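# Seat the loose gear on the gearbox's empty pin

## Task

Place the loose gear on the gearbox's vacant pin so that it meshes with both the centre gear and the outer ring and rests flat and as low as the two gears already there. It must never drop more than about a finger's width, nor from any height above the tops of the gear pins. Once it is above its pin, release it only after the pin is inside the gear's bore and its teeth line up with the ring's. Afterwards, with the gripper empty, withdraw so the gripper is at least 11 cm from the gears.

## Robot and tools

Robot: a single six-joint arm (waist, shoulder, elbow, wrist pitch, wrist yaw, wrist roll) with a two-finger parallel gripper. The fingers extend along the gripper's +x axis and close along its y axis. The reported hand point (end_effector_position) sits midway between the finger pads, about 3 to 4 cm back from the fingertips. There is one camera, cam_wrist (672x504), mounted on the wrist. A calibration line for it is given, with K, distortion and T_world_to_cam (world to camera, metres). Treat it as approximate: it may be off by a few millimetres and about half a degree.

Scene frame: origin on the table surface directly below the arm base, +z up, +y to the left when facing along +x. Result lines report the gripper position in metres and its orientation as a wxyz quaternion, plus linear (m/s) and angular (rad/s) velocity. Joint positions and velocities are listed base to gripper, with the finger-pad gap (m) last. Joint ranges in rad: waist -3.054..3.054, shoulder 0..3.142, elbow 0..2.356, wrist pitch -1.571..1.571, wrist yaw -1.571..1.571, wrist roll -3.142..3.142. The reported hand position can be a little off, especially at long reach.

A row is always 7 numbers in [-1, 1], in this order: dx, dy, dz, rx, ry, rz, opening. The first six are an offset, not an absolute pose. They are expressed in the gripper's own axes and counted from the gripper pose printed in the most recent result that shows it. If no result in this scene has shown it yet, or for a second call within one reply, they are counted from wherever the robot is when the action begins. Scale: 1.0 equals 0.6 m for dx/dy/dz and 180 degrees for rotation. rx, ry, rz form a single rotation vector. Every row in an action is measured from that same reference, not chained from the previous row. Opening is absolute: +1 is fully open (0.088 m), about -0.80 is where empty fingers touch, and anything down to -1 closes no further. All-zero offsets do not mean hold still; they pull the hand back to the reference pose.

execute_actions(actions, pictures): actions is a list holding zero or one item. An empty list only returns the current state. An item {"rows": [...], "steps": n} runs up to 15 control steps of 1/30 s each, default 15. It applies one row per step and repeats the last row if the rows run out. An item {"steps": n} with no rows is a wait of up to 300 steps, counted from the previous result. pictures (boolean) toggles camera images; by default they are included. A refused call sends nothing to the robot.

move(target, speed): target is one 7-number row as above, an offset from the reference pose. The arm follows a straight path toward it over 0.5 to 10 s, taking the shorter rotation. speed is the path's top speed in m/s, 0.002 to 0.5, default 0.25; turning is capped at twice that in rad/s. The opening is commanded when the move starts. The path ignores obstacles, and the gripper can lag, wander or exceed speed, particularly with the arm stretched out. The result carries a "move:" line giving the end status (done, off_target, moving, held, fault), which limits applied, and the remaining distance to target. limits=paced means the pose was clipped. limits=held means some steps were blocked, and afterwards motion can be much faster than speed.



Control behaviour: each step, the commanded pose is clamped to within 70 mm and 16 degrees of the measured pose, then pursued by damped inverse kinematics, favouring position over orientation. After an action ends, the arm continues only to the last clamped pose, so large moves need follow-up commands. Joint friction can make the hand stop short or tilt slightly, and tiny moves may not register. Check position and orientation after each motion and correct any tilt. A "pose unreachable" line or HELD marks steps the clearance check altered or blocked; the base mount counts as part of the arm. "Hand target" shows the pose the controller is currently driving toward. The simulation keeps running while a reply is being composed.

Gripping: grip_measured uses the same scale as opening. To hold something, command an opening clearly below grip_measured; the bigger the gap, the firmer the squeeze, up to about 34 N per pad. Readings may be off by around 1 mm consistently. Full open to closed needs at least 0.5 s. A fast close can squeeze hard enough to spring the fingers open.

Hazards: if contact torque reaches a joint's load limit (N m: waist 17.8, shoulder 22, elbow 22, wrist pitch 5.8, wrist yaw 5.78, wrist roll 5.42; a carried load counts), the arm halts for 10 s and drops the rest of the call. Holding loads heats motors. MOTOR HOT warns from 50 °C, and at 95 °C an OVER-TEMPERATURE FAULT holds the arm; if it does not cool, power cuts and the arm goes limp. Faster contact and targets set deeper past a surface press harder. An arm stopped by an object keeps pushing until it gets a new command. Avoid dropping the gear, slamming, hard pushes, and knocking anything off the table, which fails the task. A loose object may occasionally be nudged by an outside disturbance.

Each tool is called after "Request:" in YAML: its name, and indented under it one key for each argument.

Reference images:

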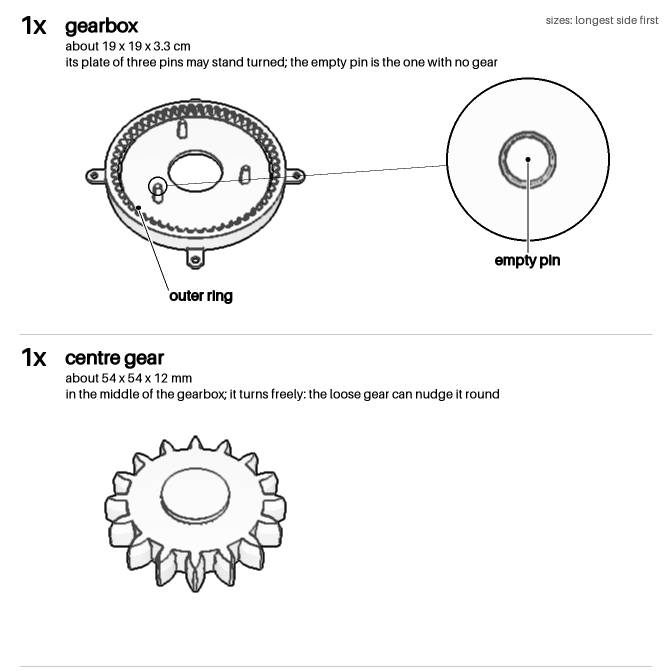

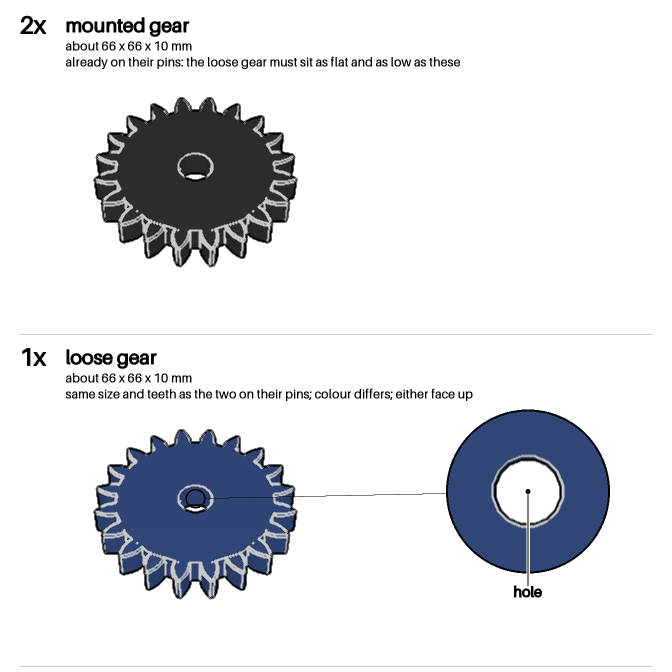

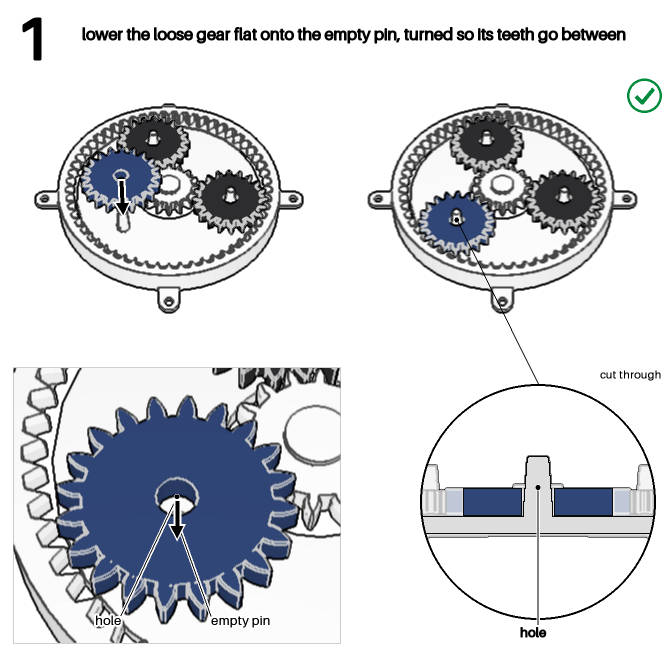

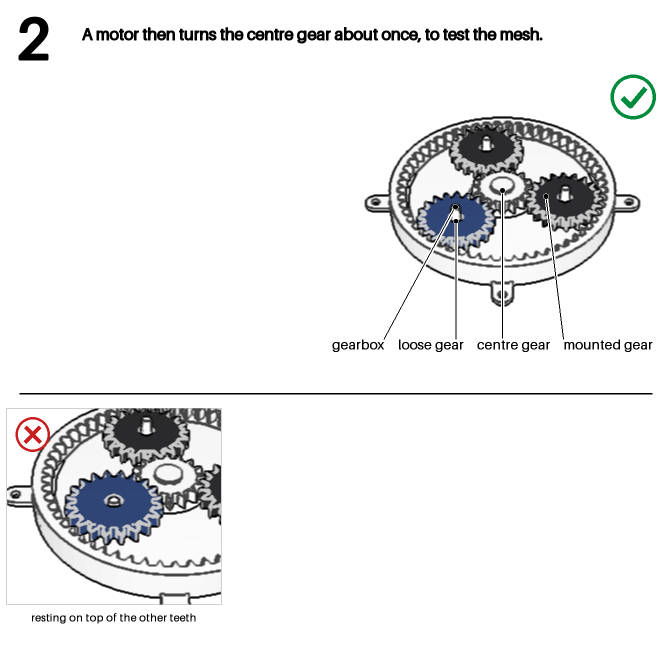

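## Session

Request:
execute_actions:
  actions: []

Scene clock: 0.00 s of 4147.00 s.
end_effector_position=(+0.4252, -0.1236, +0.1983) grip_measured=+0.850 end_effector_quat_wxyz=(+0.916, +0.279, +0.285, -0.034) end_effector_velocity=(-0.003, +0.002, -0.003) end_effector_angular_velocity=(-0.018, +0.011, +0.015)
Joint positions: [0.006 0.852 0.627 0.25  0.034 0.005 0.081]
Joint velocities: [ 0.002 -0.002 -0.007 -0.007  0.007 -0.022 -0.   ]
Heat: hottest wrist pitch 26 °C (+0.0 °C/min).
Hand target: +0.425, -0.124, +0.198; +0.916, +0.279, +0.285, -0.034

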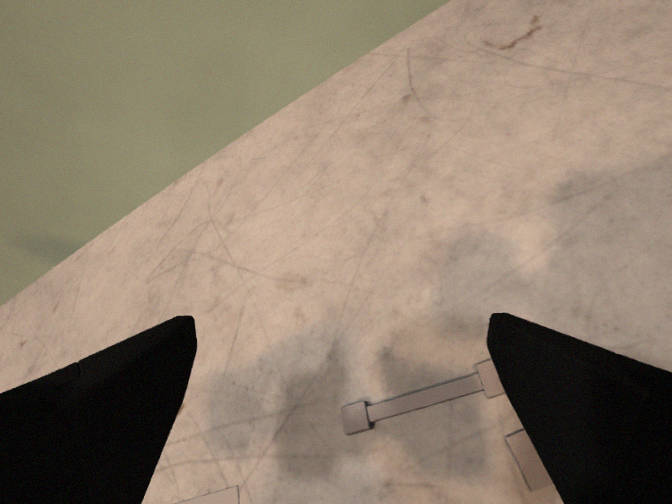

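Request:
move:
  target: [-0.1295, 0.1123, 0.0165, -0.1486, 0.2996, -0.1163, 0.85]
  speed: 0.25

Scene clock: 46.70 s of 4147.00 s.
end_effector_position=(+0.3799, -0.0836, +0.2787) grip_measured=+0.850 end_effector_quat_wxyz=(+0.740, +0.018, +0.673, +0.020) end_effector_velocity=(-0.005, +0.002, +0.002) end_effector_angular_velocity=(+0.015, +0.016, +0.027)
Joint positions: [ 0.719  1.324  1.595 -1.563  0.835  0.506  0.081]
Joint velocities: [ 0.007 -0.002  0.002 -0.022 -0.022 -0.007 -0.   ]
Heat: hottest wrist pitch 29 °C (+3.9 °C/min).
Hand target: +0.381, -0.081, +0.280; +0.739, +0.019, +0.674, +0.023
Off the commanded pose: 0.004 m, 6 deg.
joint sent to its limit — the command would take joint 4 (wrist pitch) past its lower limit, so that joint was sent only as far as its limit.
After step 190, 37.77 s passed at rest.
move: off_target
camera_calibration (this result's frames):
cam_wrist: T_world_to_cam=[[0.0328465, -0.999452, -0.00420535, -0.0934989], [-0.972434, -0.0329299, 0.230841, 0.336336], [-0.230853, -0.00349289, -0.972982, 0.43742], [0, 0, 0, 1]] pos_world=[0.431115, -0.0808442, 0.347568]

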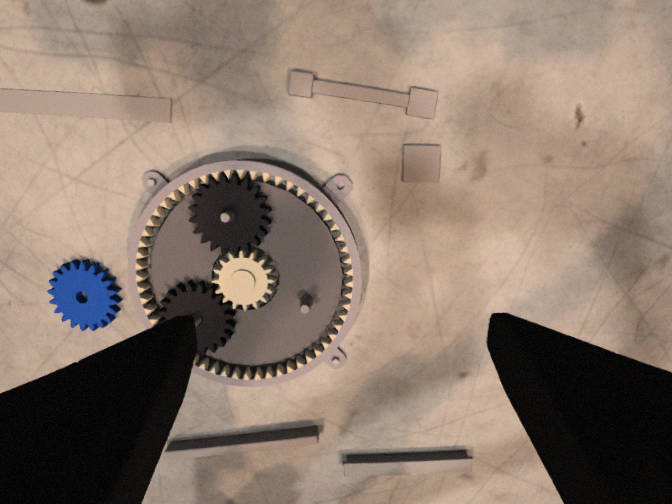

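Request:
zoom_image:
  camera: "cam_wrist"
  region: [30, 140, 390, 400]

Region (30, 140, 390, 400) of cam_wrist's 672x504 image, scaled by 1.400, with more detail than that image has.

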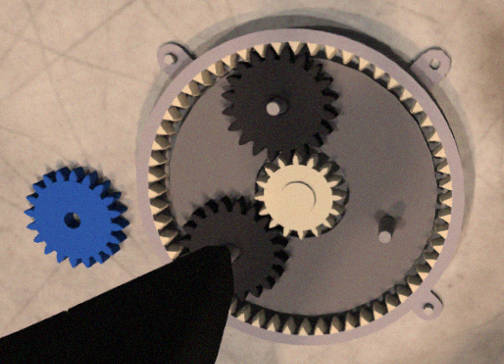

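Request:
move:
  target: [0.2875, 0.029, -0.149, 0.6113, 0.0038, -0.0404, 0.65]
  speed: 0.4

Scene clock: 163.20 s of 4147.00 s.
end_effector_position=(+0.3102, -0.0586, +0.1053) grip_measured=+0.650 end_effector_quat_wxyz=(+0.409, +0.583, +0.400, -0.576) end_effector_velocity=(-0.000, +0.000, -0.002) end_effector_angular_velocity=(+0.003, +0.002, +0.001)
Joint positions: [ 0.286  1.185  0.802 -0.65   0.696  1.969  0.071]
Joint velocities: [-0.007  0.002 -0.002  0.007 -0.007 -0.007 -0.   ]
Heat: hottest elbow 28 °C (+0.0 °C/min).
Hand target: +0.305, -0.056, +0.101; +0.407, +0.578, +0.406, -0.580
Off the commanded pose: 0.007 m, 1 deg.
After step 190, 107.17 s passed at rest.
move: done
camera_calibration (this result's frames):
cam_wrist: T_world_to_cam=[[-0.948609, 0.315065, 0.0295854, 0.3109], [0.307296, 0.894804, 0.323876, -0.0429608], [0.0755688, 0.316323, -0.945637, 0.173431], [0, 0, 0, 1]] pos_world=[0.295018, -0.114372, 0.168718]

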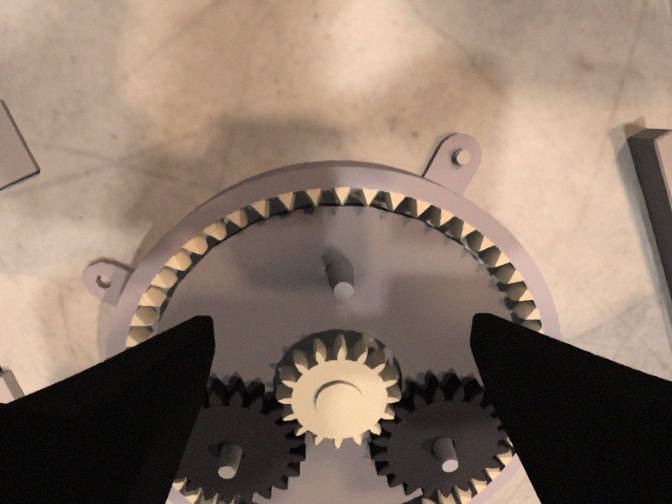

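Request:
zoom_image:
  camera: "cam_wrist"
  region: [220, 160, 470, 450]

Region (220, 160, 470, 450) of cam_wrist's 672x504 image, scaled by 1.738, with more detail than that image has; it fills the left 434 columns of this view, and the rest is white.

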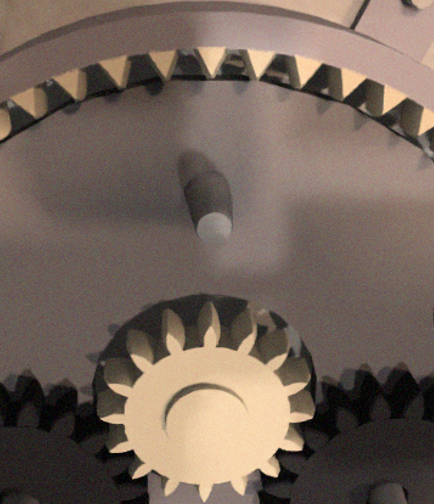

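Request:
move:
  target: [0.0717, -0.0063, -0.0043, 0, 0, -0.005, 0.65]
  speed: 0.1

Scene clock: 189.10 s of 4147.00 s.
end_effector_position=(+0.3132, -0.0574, +0.0672) grip_measured=+0.650 end_effector_quat_wxyz=(+0.406, +0.587, +0.396, -0.577) end_effector_velocity=(-0.003, +0.001, -0.003) end_effector_angular_velocity=(+0.004, +0.009, +0.007)
Joint positions: [ 0.181  1.273  0.747 -0.433  0.637  1.865  0.071]
Joint velocities: [-0.007  0.007 -0.007  0.007 -0.007 -0.007 -0.   ]
Heat: hottest elbow 27 °C (-1.0 °C/min).
Hand target: +0.308, -0.055, +0.063; +0.405, +0.580, +0.405, -0.579
Off the commanded pose: 0.007 m, 1 deg.
After step 190, 18.67 s passed at rest.
move: done
camera_calibration (this result's frames):
cam_wrist: T_world_to_cam=[[-0.944971, 0.326047, 0.0269036, 0.314211], [0.316611, 0.890707, 0.326188, -0.0359585], [0.0823894, 0.316756, -0.944922, 0.134701], [0, 0, 0, 1]] pos_world=[0.297207, -0.113086, 0.130558]

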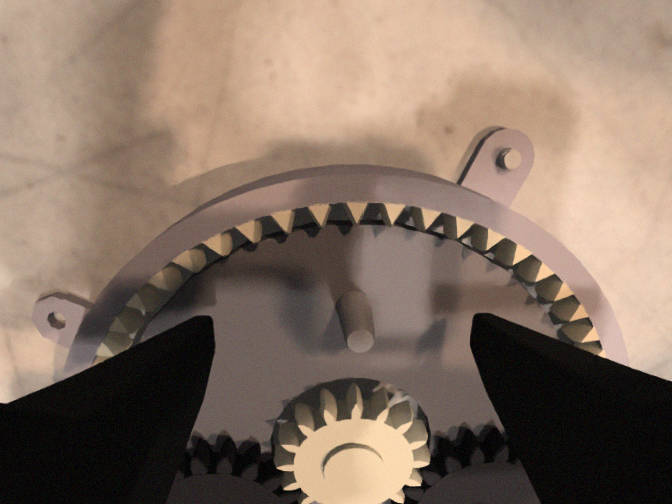

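Request:
zoom_image:
  camera: "cam_wrist"
  region: [200, 190, 500, 504]

Request:
zoom_image:
  camera: "cam_wrist"
  region: [310, 270, 410, 370]

Region (200, 190, 500, 504) of cam_wrist's 672x504 image, scaled by 1.605, with more detail than that image has; it fills the left 482 columns of this view, and the rest is white.

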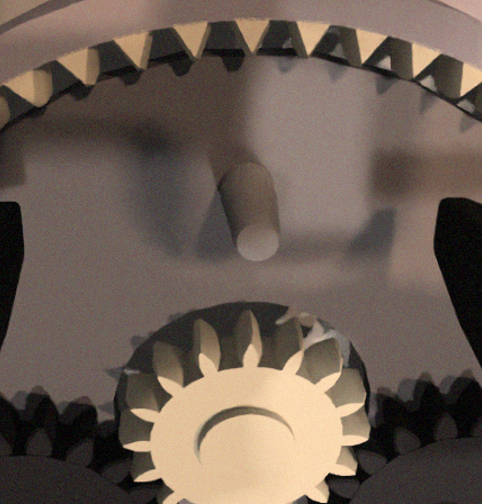

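Region (310, 270, 410, 370) of cam_wrist's 672x504 image, scaled by 5.040, with more detail than that image has.

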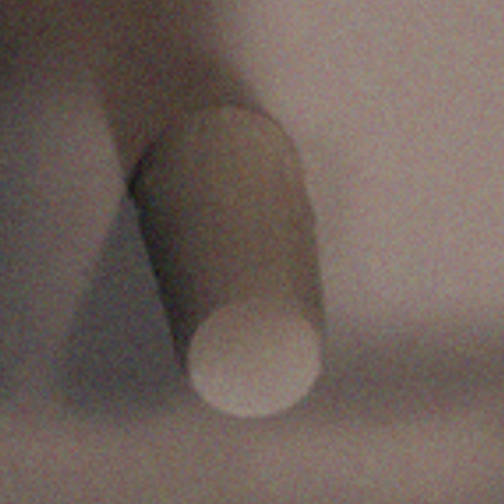

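Request:
move:
  target: [-0.0729, -0.1364, -0.3077, 0, 0, -0.0065, 0.9]
  speed: 0.2

Scene clock: 238.30 s of 4147.00 s.
end_effector_position=(+0.3026, +0.1414, +0.1121) grip_measured=+0.900 end_effector_quat_wxyz=(+0.397, +0.586, +0.404, -0.579) end_effector_velocity=(-0.005, +0.005, +0.000) end_effector_angular_velocity=(+0.007, +0.024, +0.003)
Joint positions: [ 0.811  1.867  1.058 -0.729  0.827  2.692  0.083]
Joint velocities: [ 0.007  0.017  0.012 -0.022 -0.022  0.022 -0.   ]
Heat: hottest wrist pitch 27 °C (+0.0 °C/min).
Hand target: +0.303, +0.144, +0.112; +0.399, +0.585, +0.403, -0.579
Off the commanded pose: 0.004 m, 1 deg.
After step 190, 41.30 s passed at rest.
move: done
camera_calibration (this result's frames):
cam_wrist: T_world_to_cam=[[-0.943237, 0.328499, 0.04892, 0.234793], [0.325218, 0.883681, 0.336663, -0.227059], [0.0673636, 0.333462, -0.940354, 0.116662], [0, 0, 0, 1]] pos_world=[0.28745, 0.084616, 0.17466]

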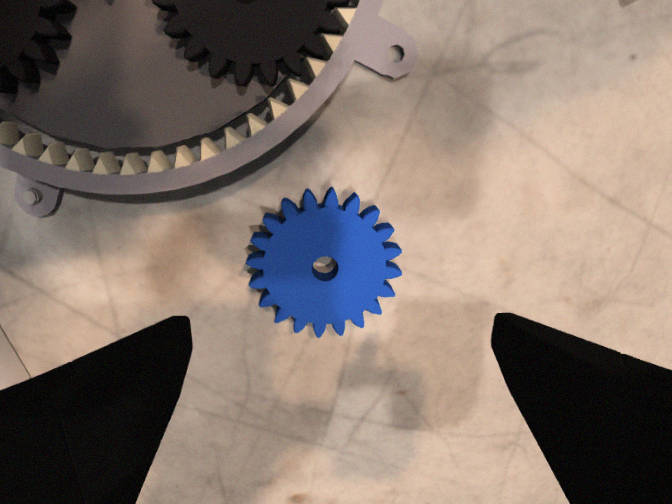

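Request:
zoom_image:
  camera: "cam_wrist"
  region: [240, 180, 410, 350]

Region (240, 180, 410, 350) of cam_wrist's 672x504 image, scaled by 2.965, with more detail than that image has.

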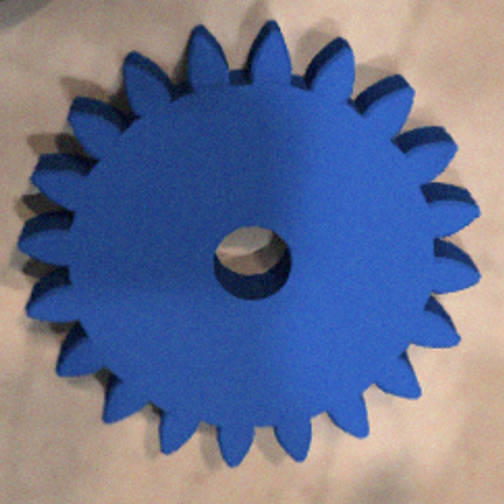

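Request:
move:
  target: [0.1003, 0.0027, -0.0132, -0.022, -0.004, 0, 0.9]
  speed: 0.12

Scene clock: 264.80 s of 4147.00 s.
end_effector_position=(+0.3127, +0.1490, +0.0577) grip_measured=+0.900 end_effector_quat_wxyz=(+0.417, +0.577, +0.415, -0.566) end_effector_velocity=(-0.003, -0.002, -0.003) end_effector_angular_velocity=(-0.003, +0.015, +0.026)
Joint positions: [ 0.688  1.974  1.027 -0.451  0.827  2.451  0.083]
Joint velocities: [-0.007  0.002 -0.002 -0.007 -0.007 -0.022 -0.   ]
Heat: hottest waist 28 °C (+1.0 °C/min).
Hand target: +0.307, +0.149, +0.052; +0.419, +0.568, +0.421, -0.569
Off the commanded pose: 0.008 m, 1 deg.
After step 190, 19.20 s passed at rest.
move: done
camera_calibration (this result's frames):
cam_wrist: T_world_to_cam=[[-0.960335, 0.276619, 0.0351828, 0.258342], [0.272205, 0.90259, 0.333519, -0.204819], [0.0605021, 0.329867, -0.942087, 0.0650706], [0, 0, 0, 1]] pos_world=[0.299911, 0.0919401, 0.120524]

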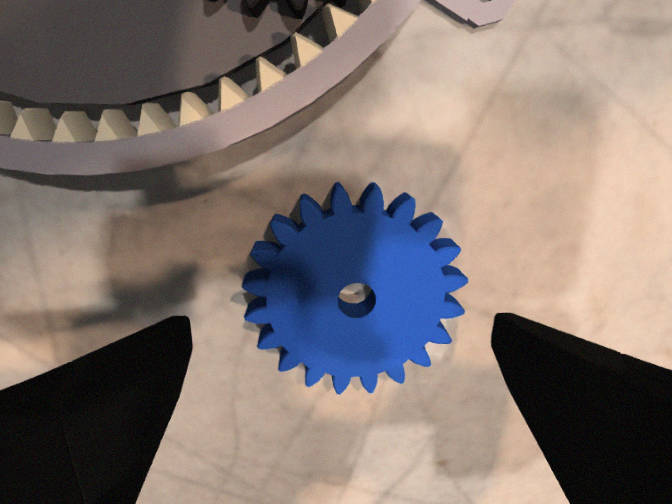

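Request:
zoom_image:
  camera: "cam_wrist"
  region: [170, 170, 520, 410]

Region (170, 170, 520, 410) of cam_wrist's 672x504 image, scaled by 1.440, with more detail than that image has; it fills the top 346 rows of this view, and the rest is white.

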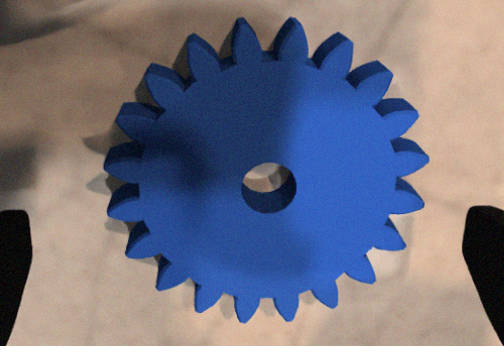

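Request:
move:
  target: [0.0325, -0.017, 0.0092, 0, -0.005, -0.007, 0.9]
  speed: 0.05

Scene clock: 298.20 s of 4147.00 s.
end_effector_position=(+0.3077, +0.1471, +0.0431) grip_measured=+0.900 end_effector_quat_wxyz=(+0.412, +0.577, +0.413, -0.572) end_effector_velocity=(+0.000, -0.001, -0.001) end_effector_angular_velocity=(+0.005, +0.003, +0.012)
Joint positions: [ 0.657  1.993  0.998 -0.384  0.819  2.43   0.083]
Joint velocities: [-0.007 -0.002 -0.002  0.007 -0.007 -0.022 -0.   ]
Heat: hottest waist 29 °C (+2.0 °C/min).
Hand target: +0.301, +0.147, +0.038; +0.414, +0.568, +0.418, -0.575
Off the commanded pose: 0.008 m, 1 deg.
After step 190, 26.27 s passed at rest.
move: done
camera_calibration (this result's frames):
cam_wrist: T_world_to_cam=[[-0.956145, 0.289697, 0.0431512, 0.251059], [0.287452, 0.899879, 0.328009, -0.20091], [0.0561921, 0.326028, -0.943689, 0.0542471], [0, 0, 0, 1]] pos_world=[0.294753, 0.0903772, 0.106259]

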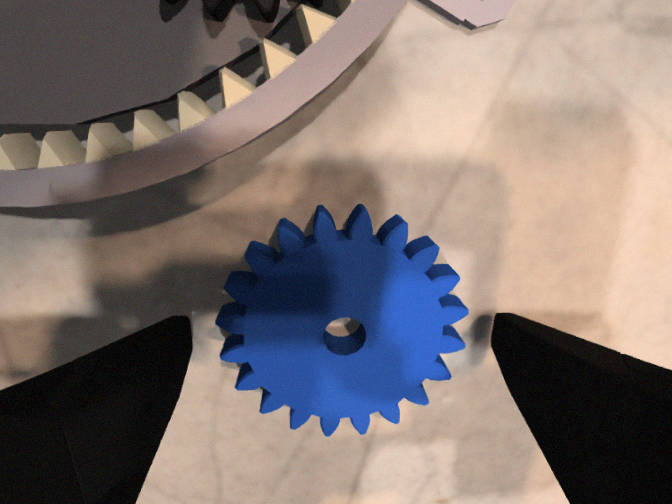

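Request:
zoom_image:
  camera: "cam_wrist"
  region: [160, 190, 530, 450]

Region (160, 190, 530, 450) of cam_wrist's 672x504 image, scaled by 1.362, with more detail than that image has; it fills the top 354 rows of this view, and the rest is white.

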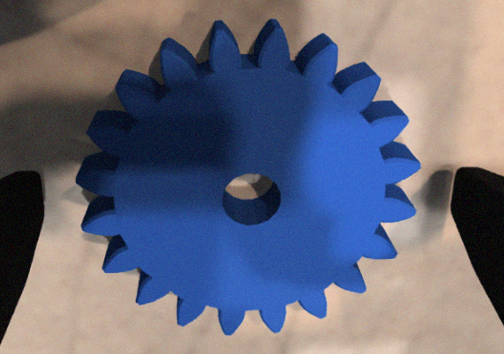

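Request:
move:
  target: [0.0135, -0.0102, 0.0068, -0.015, -0.0056, -0.005, 0.9]
  speed: 0.03

Scene clock: 338.83 s of 4147.00 s.
end_effector_position=(+0.3066, +0.1457, +0.0400) grip_measured=+0.900 end_effector_quat_wxyz=(+0.422, +0.567, +0.422, -0.568) end_effector_velocity=(-0.007, -0.003, -0.001) end_effector_angular_velocity=(-0.009, +0.029, +0.036)
Joint positions: [ 0.649  1.998  0.995 -0.377  0.819  2.392  0.083]
Joint velocities: [-0.002  0.002 -0.002 -0.037 -0.007 -0.007 -0.   ]
Heat: hottest waist 30 °C (+1.0 °C/min).
Hand target: +0.301, +0.145, +0.035; +0.425, +0.558, +0.427, -0.571
Off the commanded pose: 0.008 m, 1 deg.
After step 190, 33.20 s passed at rest.
move: done
camera_calibration (this result's frames):
cam_wrist: T_world_to_cam=[[-0.965022, 0.257967, 0.0467468, 0.257746], [0.258991, 0.910379, 0.322698, -0.190932], [0.0406881, 0.323518, -0.945347, 0.0569674], [0, 0, 0, 1]] pos_world=[0.295862, 0.0889001, 0.103418]

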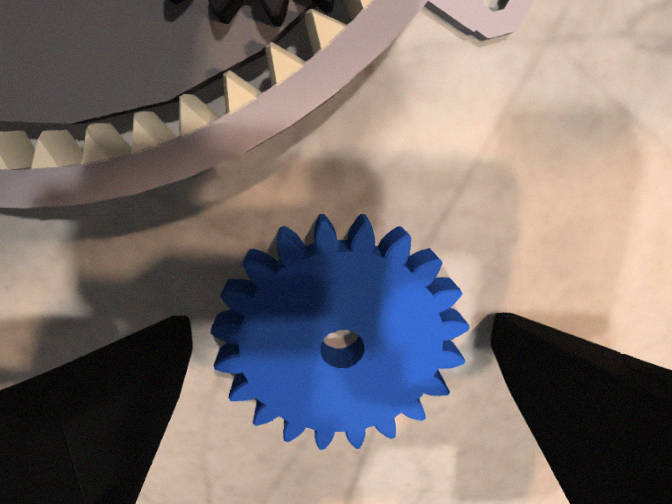

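Request:
execute_actions:
  actions:
    - {"rows": [[0.0083,-0.0087,0.0038,-0.004,-0.0036,-0.0043,0.8],[0.0083,-0.0087,0.0038,-0.004,-0.0036,-0.0043,0.72],[0.0083,-0.0087,0.0038,-0.004,-0.0036,-0.0043,0.66],[0.0083,-0.0087,0.0038,-0.004,-0.0036,-0.0043,0.62],[0.0083,-0.0087,0.0038,-0.004,-0.0036,-0.0043,0.60],[0.0083,-0.0087,0.0038,-0.004,-0.0036,-0.0043,0.58],[0.0083,-0.0087,0.0038,-0.004,-0.0036,-0.0043,0.565],[0.0083,-0.0087,0.0038,-0.004,-0.0036,-0.0043,0.55],[0.0083,-0.0087,0.0038,-0.004,-0.0036,-0.0043,0.535],[0.0083,-0.0087,0.0038,-0.004,-0.0036,-0.0043,0.52],[0.0083,-0.0087,0.0038,-0.004,-0.0036,-0.0043,0.505],[0.0083,-0.0087,0.0038,-0.004,-0.0036,-0.0043,0.49],[0.0083,-0.0087,0.0038,-0.004,-0.0036,-0.0043,0.47],[0.0083,-0.0087,0.0038,-0.004,-0.0036,-0.0043,0.45],[0.0083,-0.0087,0.0038,-0.004,-0.0036,-0.0043,0.43]], "steps": 15}

Scene clock: 351.80 s of 4147.00 s.
end_effector_position=(+0.3070, +0.1455, +0.0395) grip_measured=+0.539 end_effector_quat_wxyz=(+0.422, +0.568, +0.421, -0.568) end_effector_velocity=(+0.000, +0.000, -0.000) end_effector_angular_velocity=(+0.008, +0.001, -0.014)
Joint positions: [ 0.648  1.999  0.995 -0.373  0.821  2.39   0.065]
Joint velocities: [-0.002 -0.002 -0.002  0.007 -0.007  0.007 -0.   ]
Heat: hottest waist 30 °C (+1.0 °C/min).
Hand target: +0.301, +0.145, +0.035; +0.424, +0.559, +0.427, -0.571
Off the commanded pose: 0.008 m, 1 deg.
Steps of this call (steps 1 to 190: nothing new was sent; then 6.13 s passed at rest; steps 191 to 205: all 15 steps of this action). Readings (end_effector_position):
191: (+0.3065, +0.1457, +0.0397)
192: (+0.3067, +0.1457, +0.0397)
194: (+0.3069, +0.1456, +0.0397)
198: (+0.3070, +0.1456, +0.0396)
205: the state above
camera_calibration (this result's frames):
cam_wrist: T_world_to_cam=[[-0.964802, 0.259177, 0.0445343, 0.258054], [0.259452, 0.910499, 0.321987, -0.190849], [0.0429032, 0.322208, -0.945696, 0.0560959], [0, 0, 0, 1]] pos_world=[0.296081, 0.0888117, 0.103008]

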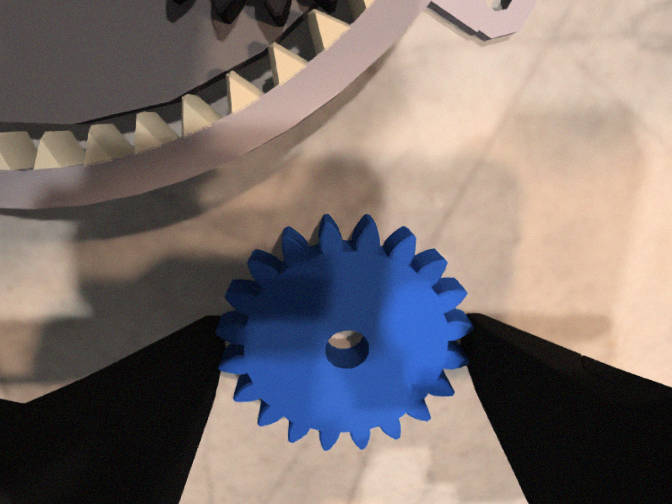

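Request:
zoom_image:
  camera: "cam_wrist"
  region: [190, 200, 500, 460]

Region (190, 200, 500, 460) of cam_wrist's 672x504 image, scaled by 1.626, with more detail than that image has; it fills the top 423 rows of this view, and the rest is white.

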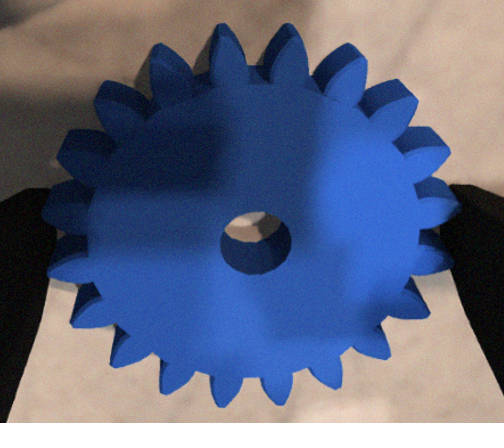

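Request:
move:
  target: [-0.0933, 0.0072, 0.024, 0, 0, 0, 0.3]
  speed: 0.12

Scene clock: 388.30 s of 4147.00 s.
end_effector_position=(+0.3018, +0.1309, +0.0906) grip_measured=+0.539 end_effector_quat_wxyz=(+0.425, +0.560, +0.426, -0.569) end_effector_velocity=(-0.002, -0.001, +0.001) end_effector_angular_velocity=(-0.000, +0.012, +0.022)
Joint positions: [ 0.746  1.871  1.016 -0.649  0.83   2.535  0.065]
Joint velocities: [ 0.002 -0.002  0.002 -0.022 -0.007 -0.007  0.   ]
Heat: hottest waist 31 °C (+1.0 °C/min).
Hand target: +0.307, +0.131, +0.095; +0.422, +0.568, +0.421, -0.567
Off the commanded pose: 0.007 m, 1 deg.
move: done
camera_calibration (this result's frames):
cam_wrist: T_world_to_cam=[[-0.96776, 0.245453, 0.0565088, 0.256127], [0.250598, 0.91576, 0.313982, -0.189888], [0.0253192, 0.31802, -0.947746, 0.115426], [0, 0, 0, 1]] pos_world=[0.292532, 0.0743172, 0.154542]

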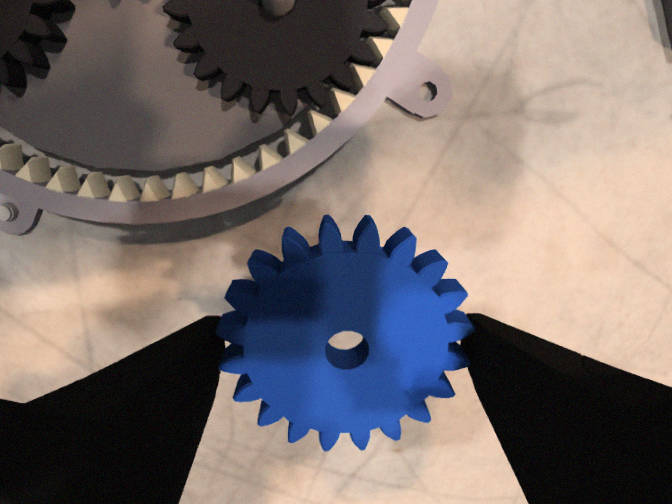

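Request:
move:
  target: [0.0147, 0.0905, 0.2927, 0.0164, 0.0025, -0.0033, 0.3]
  speed: 0.15

Scene clock: 408.63 s of 4147.00 s.
end_effector_position=(+0.3066, -0.0515, +0.0821) grip_measured=+0.539 end_effector_quat_wxyz=(+0.408, +0.568, +0.415, -0.582) end_effector_velocity=(-0.002, -0.001, +0.001) end_effector_angular_velocity=(+0.029, +0.004, +0.020)
Joint positions: [ 0.243  1.263  0.782 -0.571  0.672  1.929  0.065]
Joint velocities: [-0.017 -0.017 -0.002 -0.007 -0.037 -0.037 -0.   ]
Heat: hottest waist 31 °C (+1.0 °C/min).
Hand target: +0.304, -0.053, +0.082; +0.407, +0.569, +0.416, -0.582
Off the commanded pose: 0.002 m, 1 deg.
move: done
camera_calibration (this result's frames):
cam_wrist: T_world_to_cam=[[-0.953738, 0.293105, 0.0668818, 0.303328], [0.298999, 0.901556, 0.312725, -0.0368475], [0.0313637, 0.318255, -0.947486, 0.163426], [0, 0, 0, 1]] pos_world=[0.295187, -0.107698, 0.14608]

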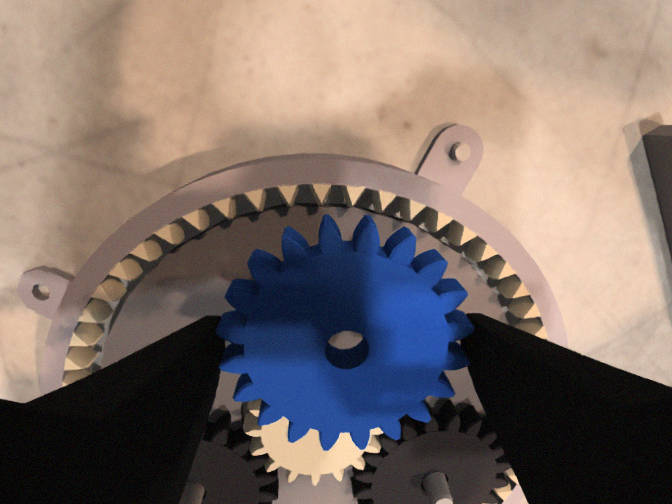

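Request:
move:
  target: [0.0168, -0.0005, 0.0027, 0.0006, 0.0026, 0.0002, 0.3]
  speed: 0.02

Scene clock: 421.80 s of 4147.00 s.
end_effector_position=(+0.3102, -0.0554, +0.0765) grip_measured=+0.539 end_effector_quat_wxyz=(+0.407, +0.577, +0.408, -0.579) end_effector_velocity=(-0.000, +0.002, -0.001) end_effector_angular_velocity=(+0.030, -0.000, -0.005)
Joint positions: [ 0.211  1.261  0.769 -0.515  0.652  1.893  0.065]
Joint velocities: [-0.012 -0.002 -0.002  0.007 -0.037 -0.007 -0.   ]
Heat: hottest waist 29 °C (-1.0 °C/min).
Hand target: +0.305, -0.053, +0.072; +0.406, +0.570, +0.416, -0.580
Off the commanded pose: 0.007 m, 1 deg.
move: done
camera_calibration (this result's frames):
cam_wrist: T_world_to_cam=[[-0.950711, 0.306148, 0.0492253, 0.309409], [0.305252, 0.896136, 0.32212, -0.0356567], [0.0545038, 0.321269, -0.945418, 0.152019], [0, 0, 0, 1]] pos_world=[0.296757, -0.111611, 0.139977]

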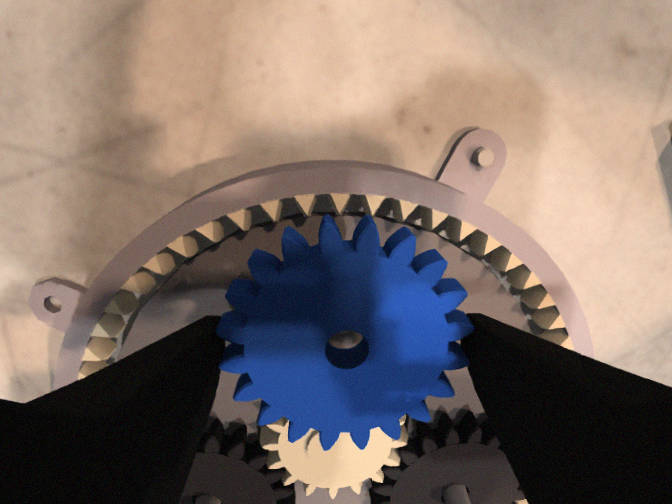

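Request:
zoom_image:
  camera: "cam_wrist"
  region: [250, 180, 450, 380]

Region (250, 180, 450, 380) of cam_wrist's 672x504 image, scaled by 2.520, with more detail than that image has.

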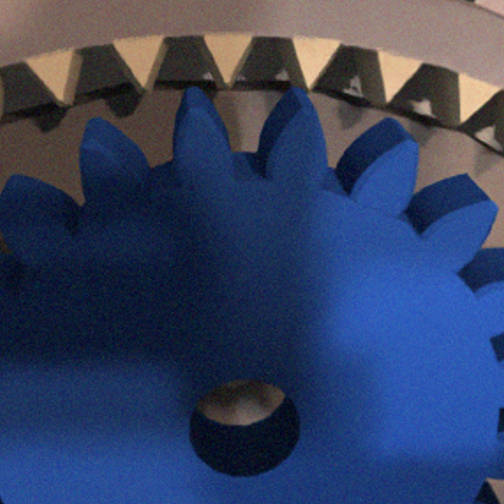

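Request:
move:
  target: [0.0158, -0.0082, -0.0013, -0.0041, -0.0006, -0.0054, 0.3]
  speed: 0.015

Scene clock: 448.27 s of 4147.00 s.
end_effector_position=(+0.3106, -0.0554, +0.0713) grip_measured=+0.539 end_effector_quat_wxyz=(+0.407, +0.577, +0.408, -0.578) end_effector_velocity=(+0.000, +0.001, -0.001) end_effector_angular_velocity=(+0.006, -0.001, +0.004)
Joint positions: [ 0.197  1.274  0.763 -0.486  0.643  1.876  0.065]
Joint velocities: [-0.002  0.002 -0.002  0.007 -0.007 -0.007 -0.   ]
Heat: hottest waist 28 °C (-3.0 °C/min).
Hand target: +0.306, -0.053, +0.067; +0.406, +0.570, +0.416, -0.580
Off the commanded pose: 0.007 m, 1 deg.
move: done
camera_calibration (this result's frames):
cam_wrist: T_world_to_cam=[[-0.951062, 0.305111, 0.0488645, 0.310119], [0.30412, 0.896276, 0.322802, -0.0337877], [0.0546945, 0.321865, -0.945204, 0.14702], [0, 0, 0, 1]] pos_world=[0.297177, -0.111658, 0.134717]

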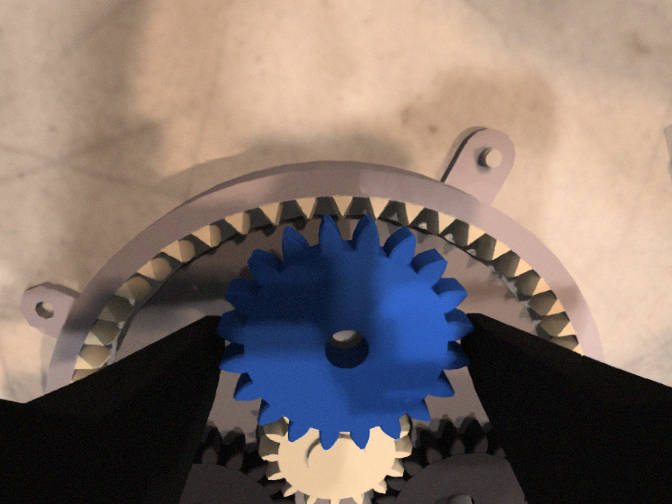

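Request:
zoom_image:
  camera: "cam_wrist"
  region: [250, 185, 450, 385]

Request:
zoom_image:
  camera: "cam_wrist"
  region: [315, 320, 380, 380]

Region (250, 185, 450, 385) of cam_wrist's 672x504 image, scaled by 2.520, with more detail than that image has.

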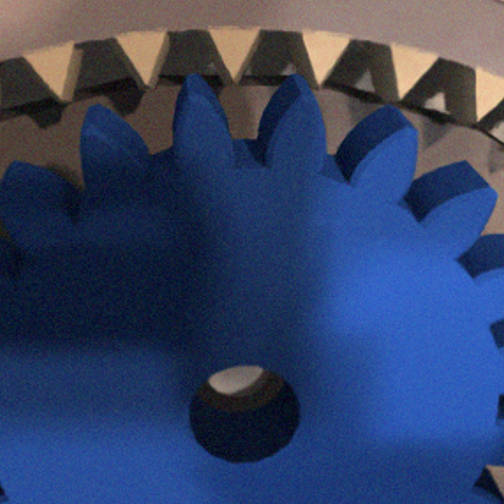

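Region (315, 320, 380, 380) of cam_wrist's 672x504 image, scaled by 7.754, with more detail than that image has; it fills the top 465 rows of this view, and the rest is white.

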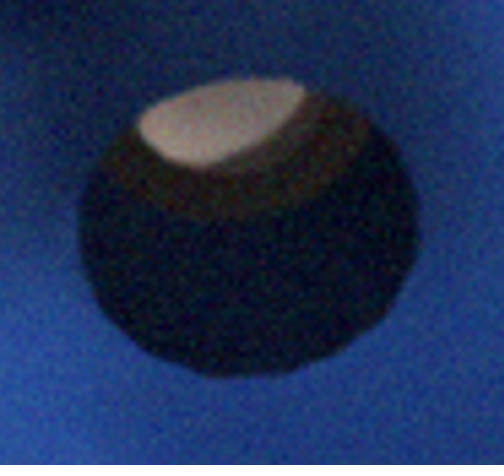

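Request:
move:
  target: [0.0172, -0.0088, -0.0012, -0.0041, -0.0006, -0.0054, 0.3]
  speed: 0.015

Request:
zoom_image:
  camera: "cam_wrist"
  region: [220, 185, 480, 504]

Scene clock: 465.53 s of 4147.00 s.
end_effector_position=(+0.3106, -0.0553, +0.0652) grip_measured=+0.539 end_effector_quat_wxyz=(+0.407, +0.577, +0.409, -0.578) end_effector_velocity=(-0.000, -0.000, -0.002) end_effector_angular_velocity=(+0.003, +0.001, +0.030)
Joint positions: [ 0.181  1.288  0.754 -0.453  0.634  1.858  0.065]
Joint velocities: [-0.007  0.002 -0.002  0.007 -0.007 -0.037  0.   ]
Heat: hottest waist 27 °C (-4.0 °C/min).
Hand target: +0.306, -0.053, +0.061; +0.406, +0.570, +0.417, -0.580
Off the commanded pose: 0.007 m, 1 deg.
move: done
camera_calibration (this result's frames):
cam_wrist: T_world_to_cam=[[-0.951504, 0.303758, 0.0486994, 0.31048], [0.302767, 0.89658, 0.323229, -0.0315024], [0.0545206, 0.322299, -0.945067, 0.141361], [0, 0, 0, 1]] pos_world=[0.297254, -0.111627, 0.128657]

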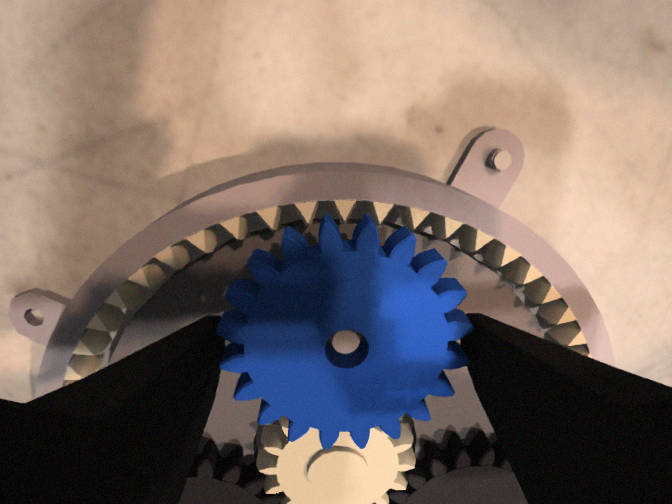

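Region (220, 185, 480, 504) of cam_wrist's 672x504 image, scaled by 1.580, with more detail than that image has; it fills the left 411 columns of this view, and the rest is white.

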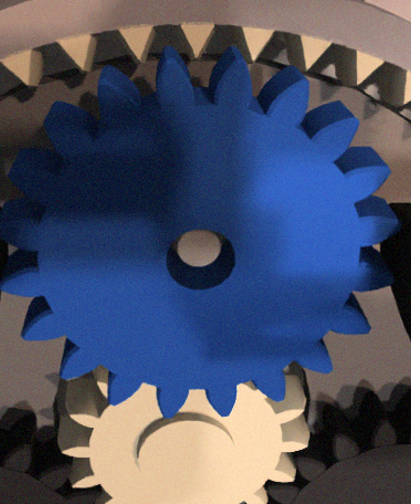

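Request:
move:
  target: [0.0172, -0.0088, -0.0012, -0.0041, -0.0006, -0.0048, 0.3]
  speed: 0.015

Request:
zoom_image:
  camera: "cam_wrist"
  region: [220, 185, 480, 504]

Scene clock: 470.93 s of 4147.00 s.
end_effector_position=(+0.3109, -0.0553, +0.0593) grip_measured=+0.539 end_effector_quat_wxyz=(+0.409, +0.577, +0.408, -0.577) end_effector_velocity=(-0.001, -0.004, -0.002) end_effector_angular_velocity=(-0.014, +0.005, -0.002)
Joint positions: [ 0.165  1.303  0.746 -0.417  0.626  1.839  0.065]
Joint velocities: [-0.012  0.002 -0.002  0.007  0.007 -0.007 -0.   ]
Heat: hottest waist 27 °C (-4.0 °C/min).
Hand target: +0.306, -0.053, +0.055; +0.407, +0.571, +0.417, -0.579
Off the commanded pose: 0.007 m, 1 deg.
move: done
camera_calibration (this result's frames):
cam_wrist: T_world_to_cam=[[-0.951944, 0.302805, 0.0459616, 0.311318], [0.300978, 0.897102, 0.323451, -0.0290789], [0.0567104, 0.321741, -0.945128, 0.135011], [0, 0, 0, 1]] pos_world=[0.297453, -0.111621, 0.1227]

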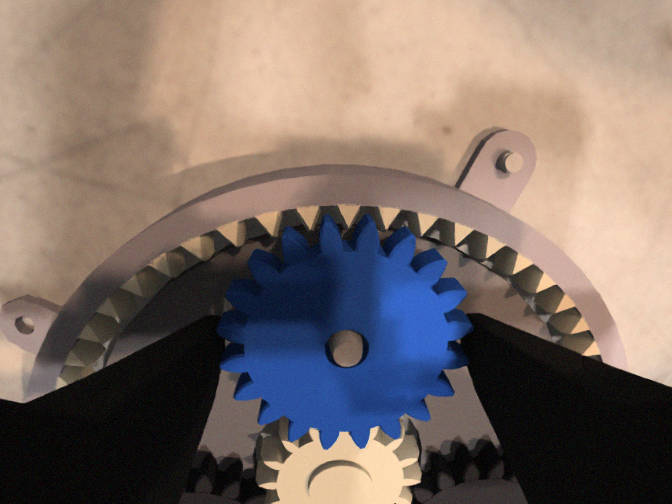

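Region (220, 185, 480, 504) of cam_wrist's 672x504 image, scaled by 1.580, with more detail than that image has; it fills the left 411 columns of this view, and the rest is white.

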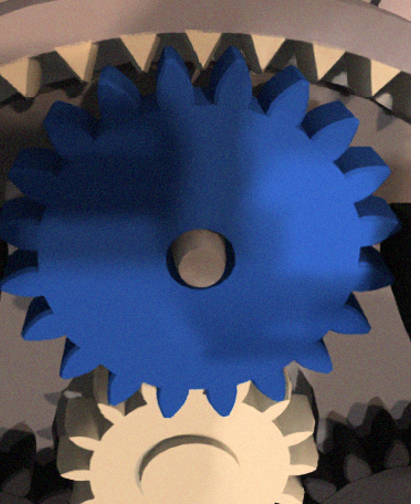

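Request:
move:
  target: [0.0172, -0.0093, -0.001, -0.0041, -0.0006, -0.0058, 0.3]
  speed: 0.015

Request:
zoom_image:
  camera: "cam_wrist"
  region: [220, 185, 480, 504]

Scene clock: 476.00 s of 4147.00 s.
end_effector_position=(+0.3111, -0.0555, +0.0548) grip_measured=+0.540 end_effector_quat_wxyz=(+0.409, +0.578, +0.409, -0.576) end_effector_velocity=(-0.001, +0.002, -0.000) end_effector_angular_velocity=(+0.008, -0.004, +0.008)
Joint positions: [ 0.153  1.313  0.739 -0.391  0.617  1.823  0.065]
Joint velocities: [ 0.002 -0.002 -0.007  0.007 -0.007 -0.007 -0.   ]
Heat: hottest waist 27 °C (-3.0 °C/min).
Hand target: +0.306, -0.053, +0.049; +0.407, +0.571, +0.417, -0.579
Off the commanded pose: 0.008 m, 1 deg.
move: done
camera_calibration (this result's frames):
cam_wrist: T_world_to_cam=[[-0.952503, 0.301249, 0.0445817, 0.311929], [0.298941, 0.897029, 0.325534, -0.0270144], [0.0580758, 0.3234, -0.944479, 0.130453], [0, 0, 0, 1]] pos_world=[0.297613, -0.111924, 0.118098]

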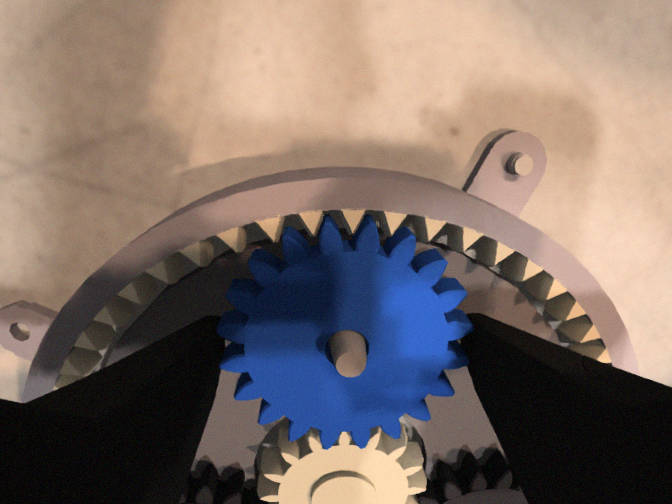

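Region (220, 185, 480, 504) of cam_wrist's 672x504 image, scaled by 1.580, with more detail than that image has; it fills the left 411 columns of this view, and the rest is white.

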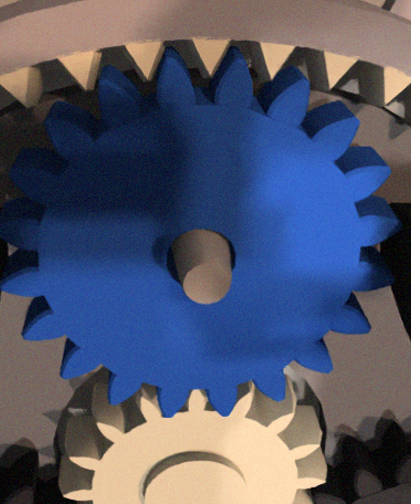

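Request:
move:
  target: [0.0147, -0.011, -0.0008, 0.002, -0.001, -0.0065, 0.3]
  speed: 0.012

Request:
zoom_image:
  camera: "cam_wrist"
  region: [220, 185, 480, 504]

Scene clock: 489.10 s of 4147.00 s.
end_effector_position=(+0.3108, -0.0551, +0.0538) grip_measured=+0.540 end_effector_quat_wxyz=(+0.407, +0.581, +0.406, -0.577) end_effector_velocity=(-0.000, +0.001, -0.001) end_effector_angular_velocity=(+0.006, -0.001, -0.010)
Joint positions: [ 0.151  1.314  0.735 -0.381  0.615  1.829  0.065]
Joint velocities: [-0.002  0.002 -0.002  0.007 -0.007  0.007 -0.   ]
Heat: hottest wrist pitch 27 °C (-2.0 °C/min).
Hand target: +0.305, -0.053, +0.046; +0.402, +0.574, +0.413, -0.582
Off the commanded pose: 0.010 m, 1 deg.
move: off_target
camera_calibration (this result's frames):
cam_wrist: T_world_to_cam=[[-0.949991, 0.309381, 0.0424258, 0.311338], [0.305828, 0.894283, 0.326692, -0.0293242], [0.0631316, 0.32333, -0.944178, 0.127776], [0, 0, 0, 1]] pos_world=[0.29667, -0.111412, 0.117014]

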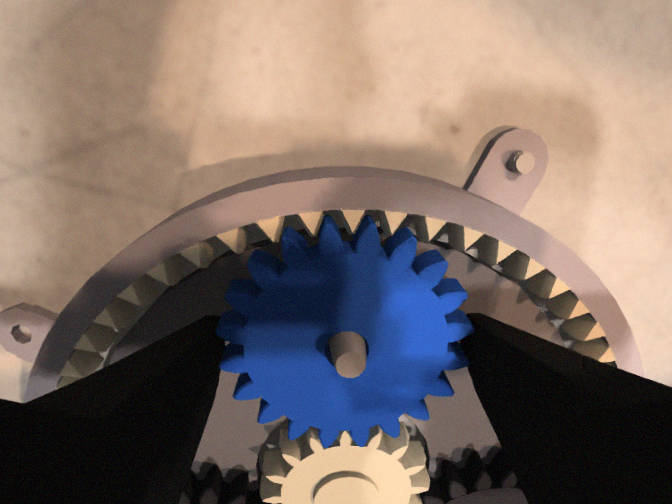

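Region (220, 185, 480, 504) of cam_wrist's 672x504 image, scaled by 1.580, with more detail than that image has; it fills the left 411 columns of this view, and the rest is white.

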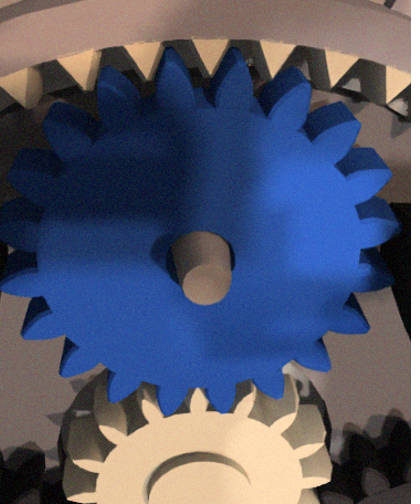

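Request:
zoom_image:
  camera: "cam_wrist"
  region: [270, 195, 430, 275]

Request:
zoom_image:
  camera: "cam_wrist"
  region: [255, 400, 435, 504]

Region (270, 195, 430, 275) of cam_wrist's 672x504 image, scaled by 3.150, with more detail than that image has.

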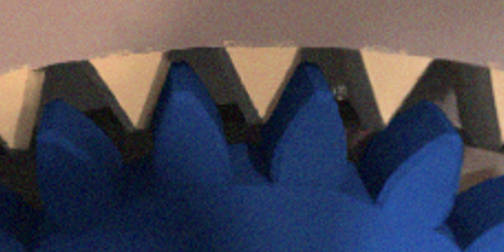

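Region (255, 400, 435, 504) of cam_wrist's 672x504 image, scaled by 2.800, with more detail than that image has; it fills the top 291 rows of this view, and the rest is white.

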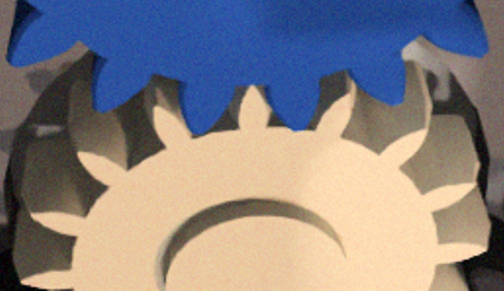

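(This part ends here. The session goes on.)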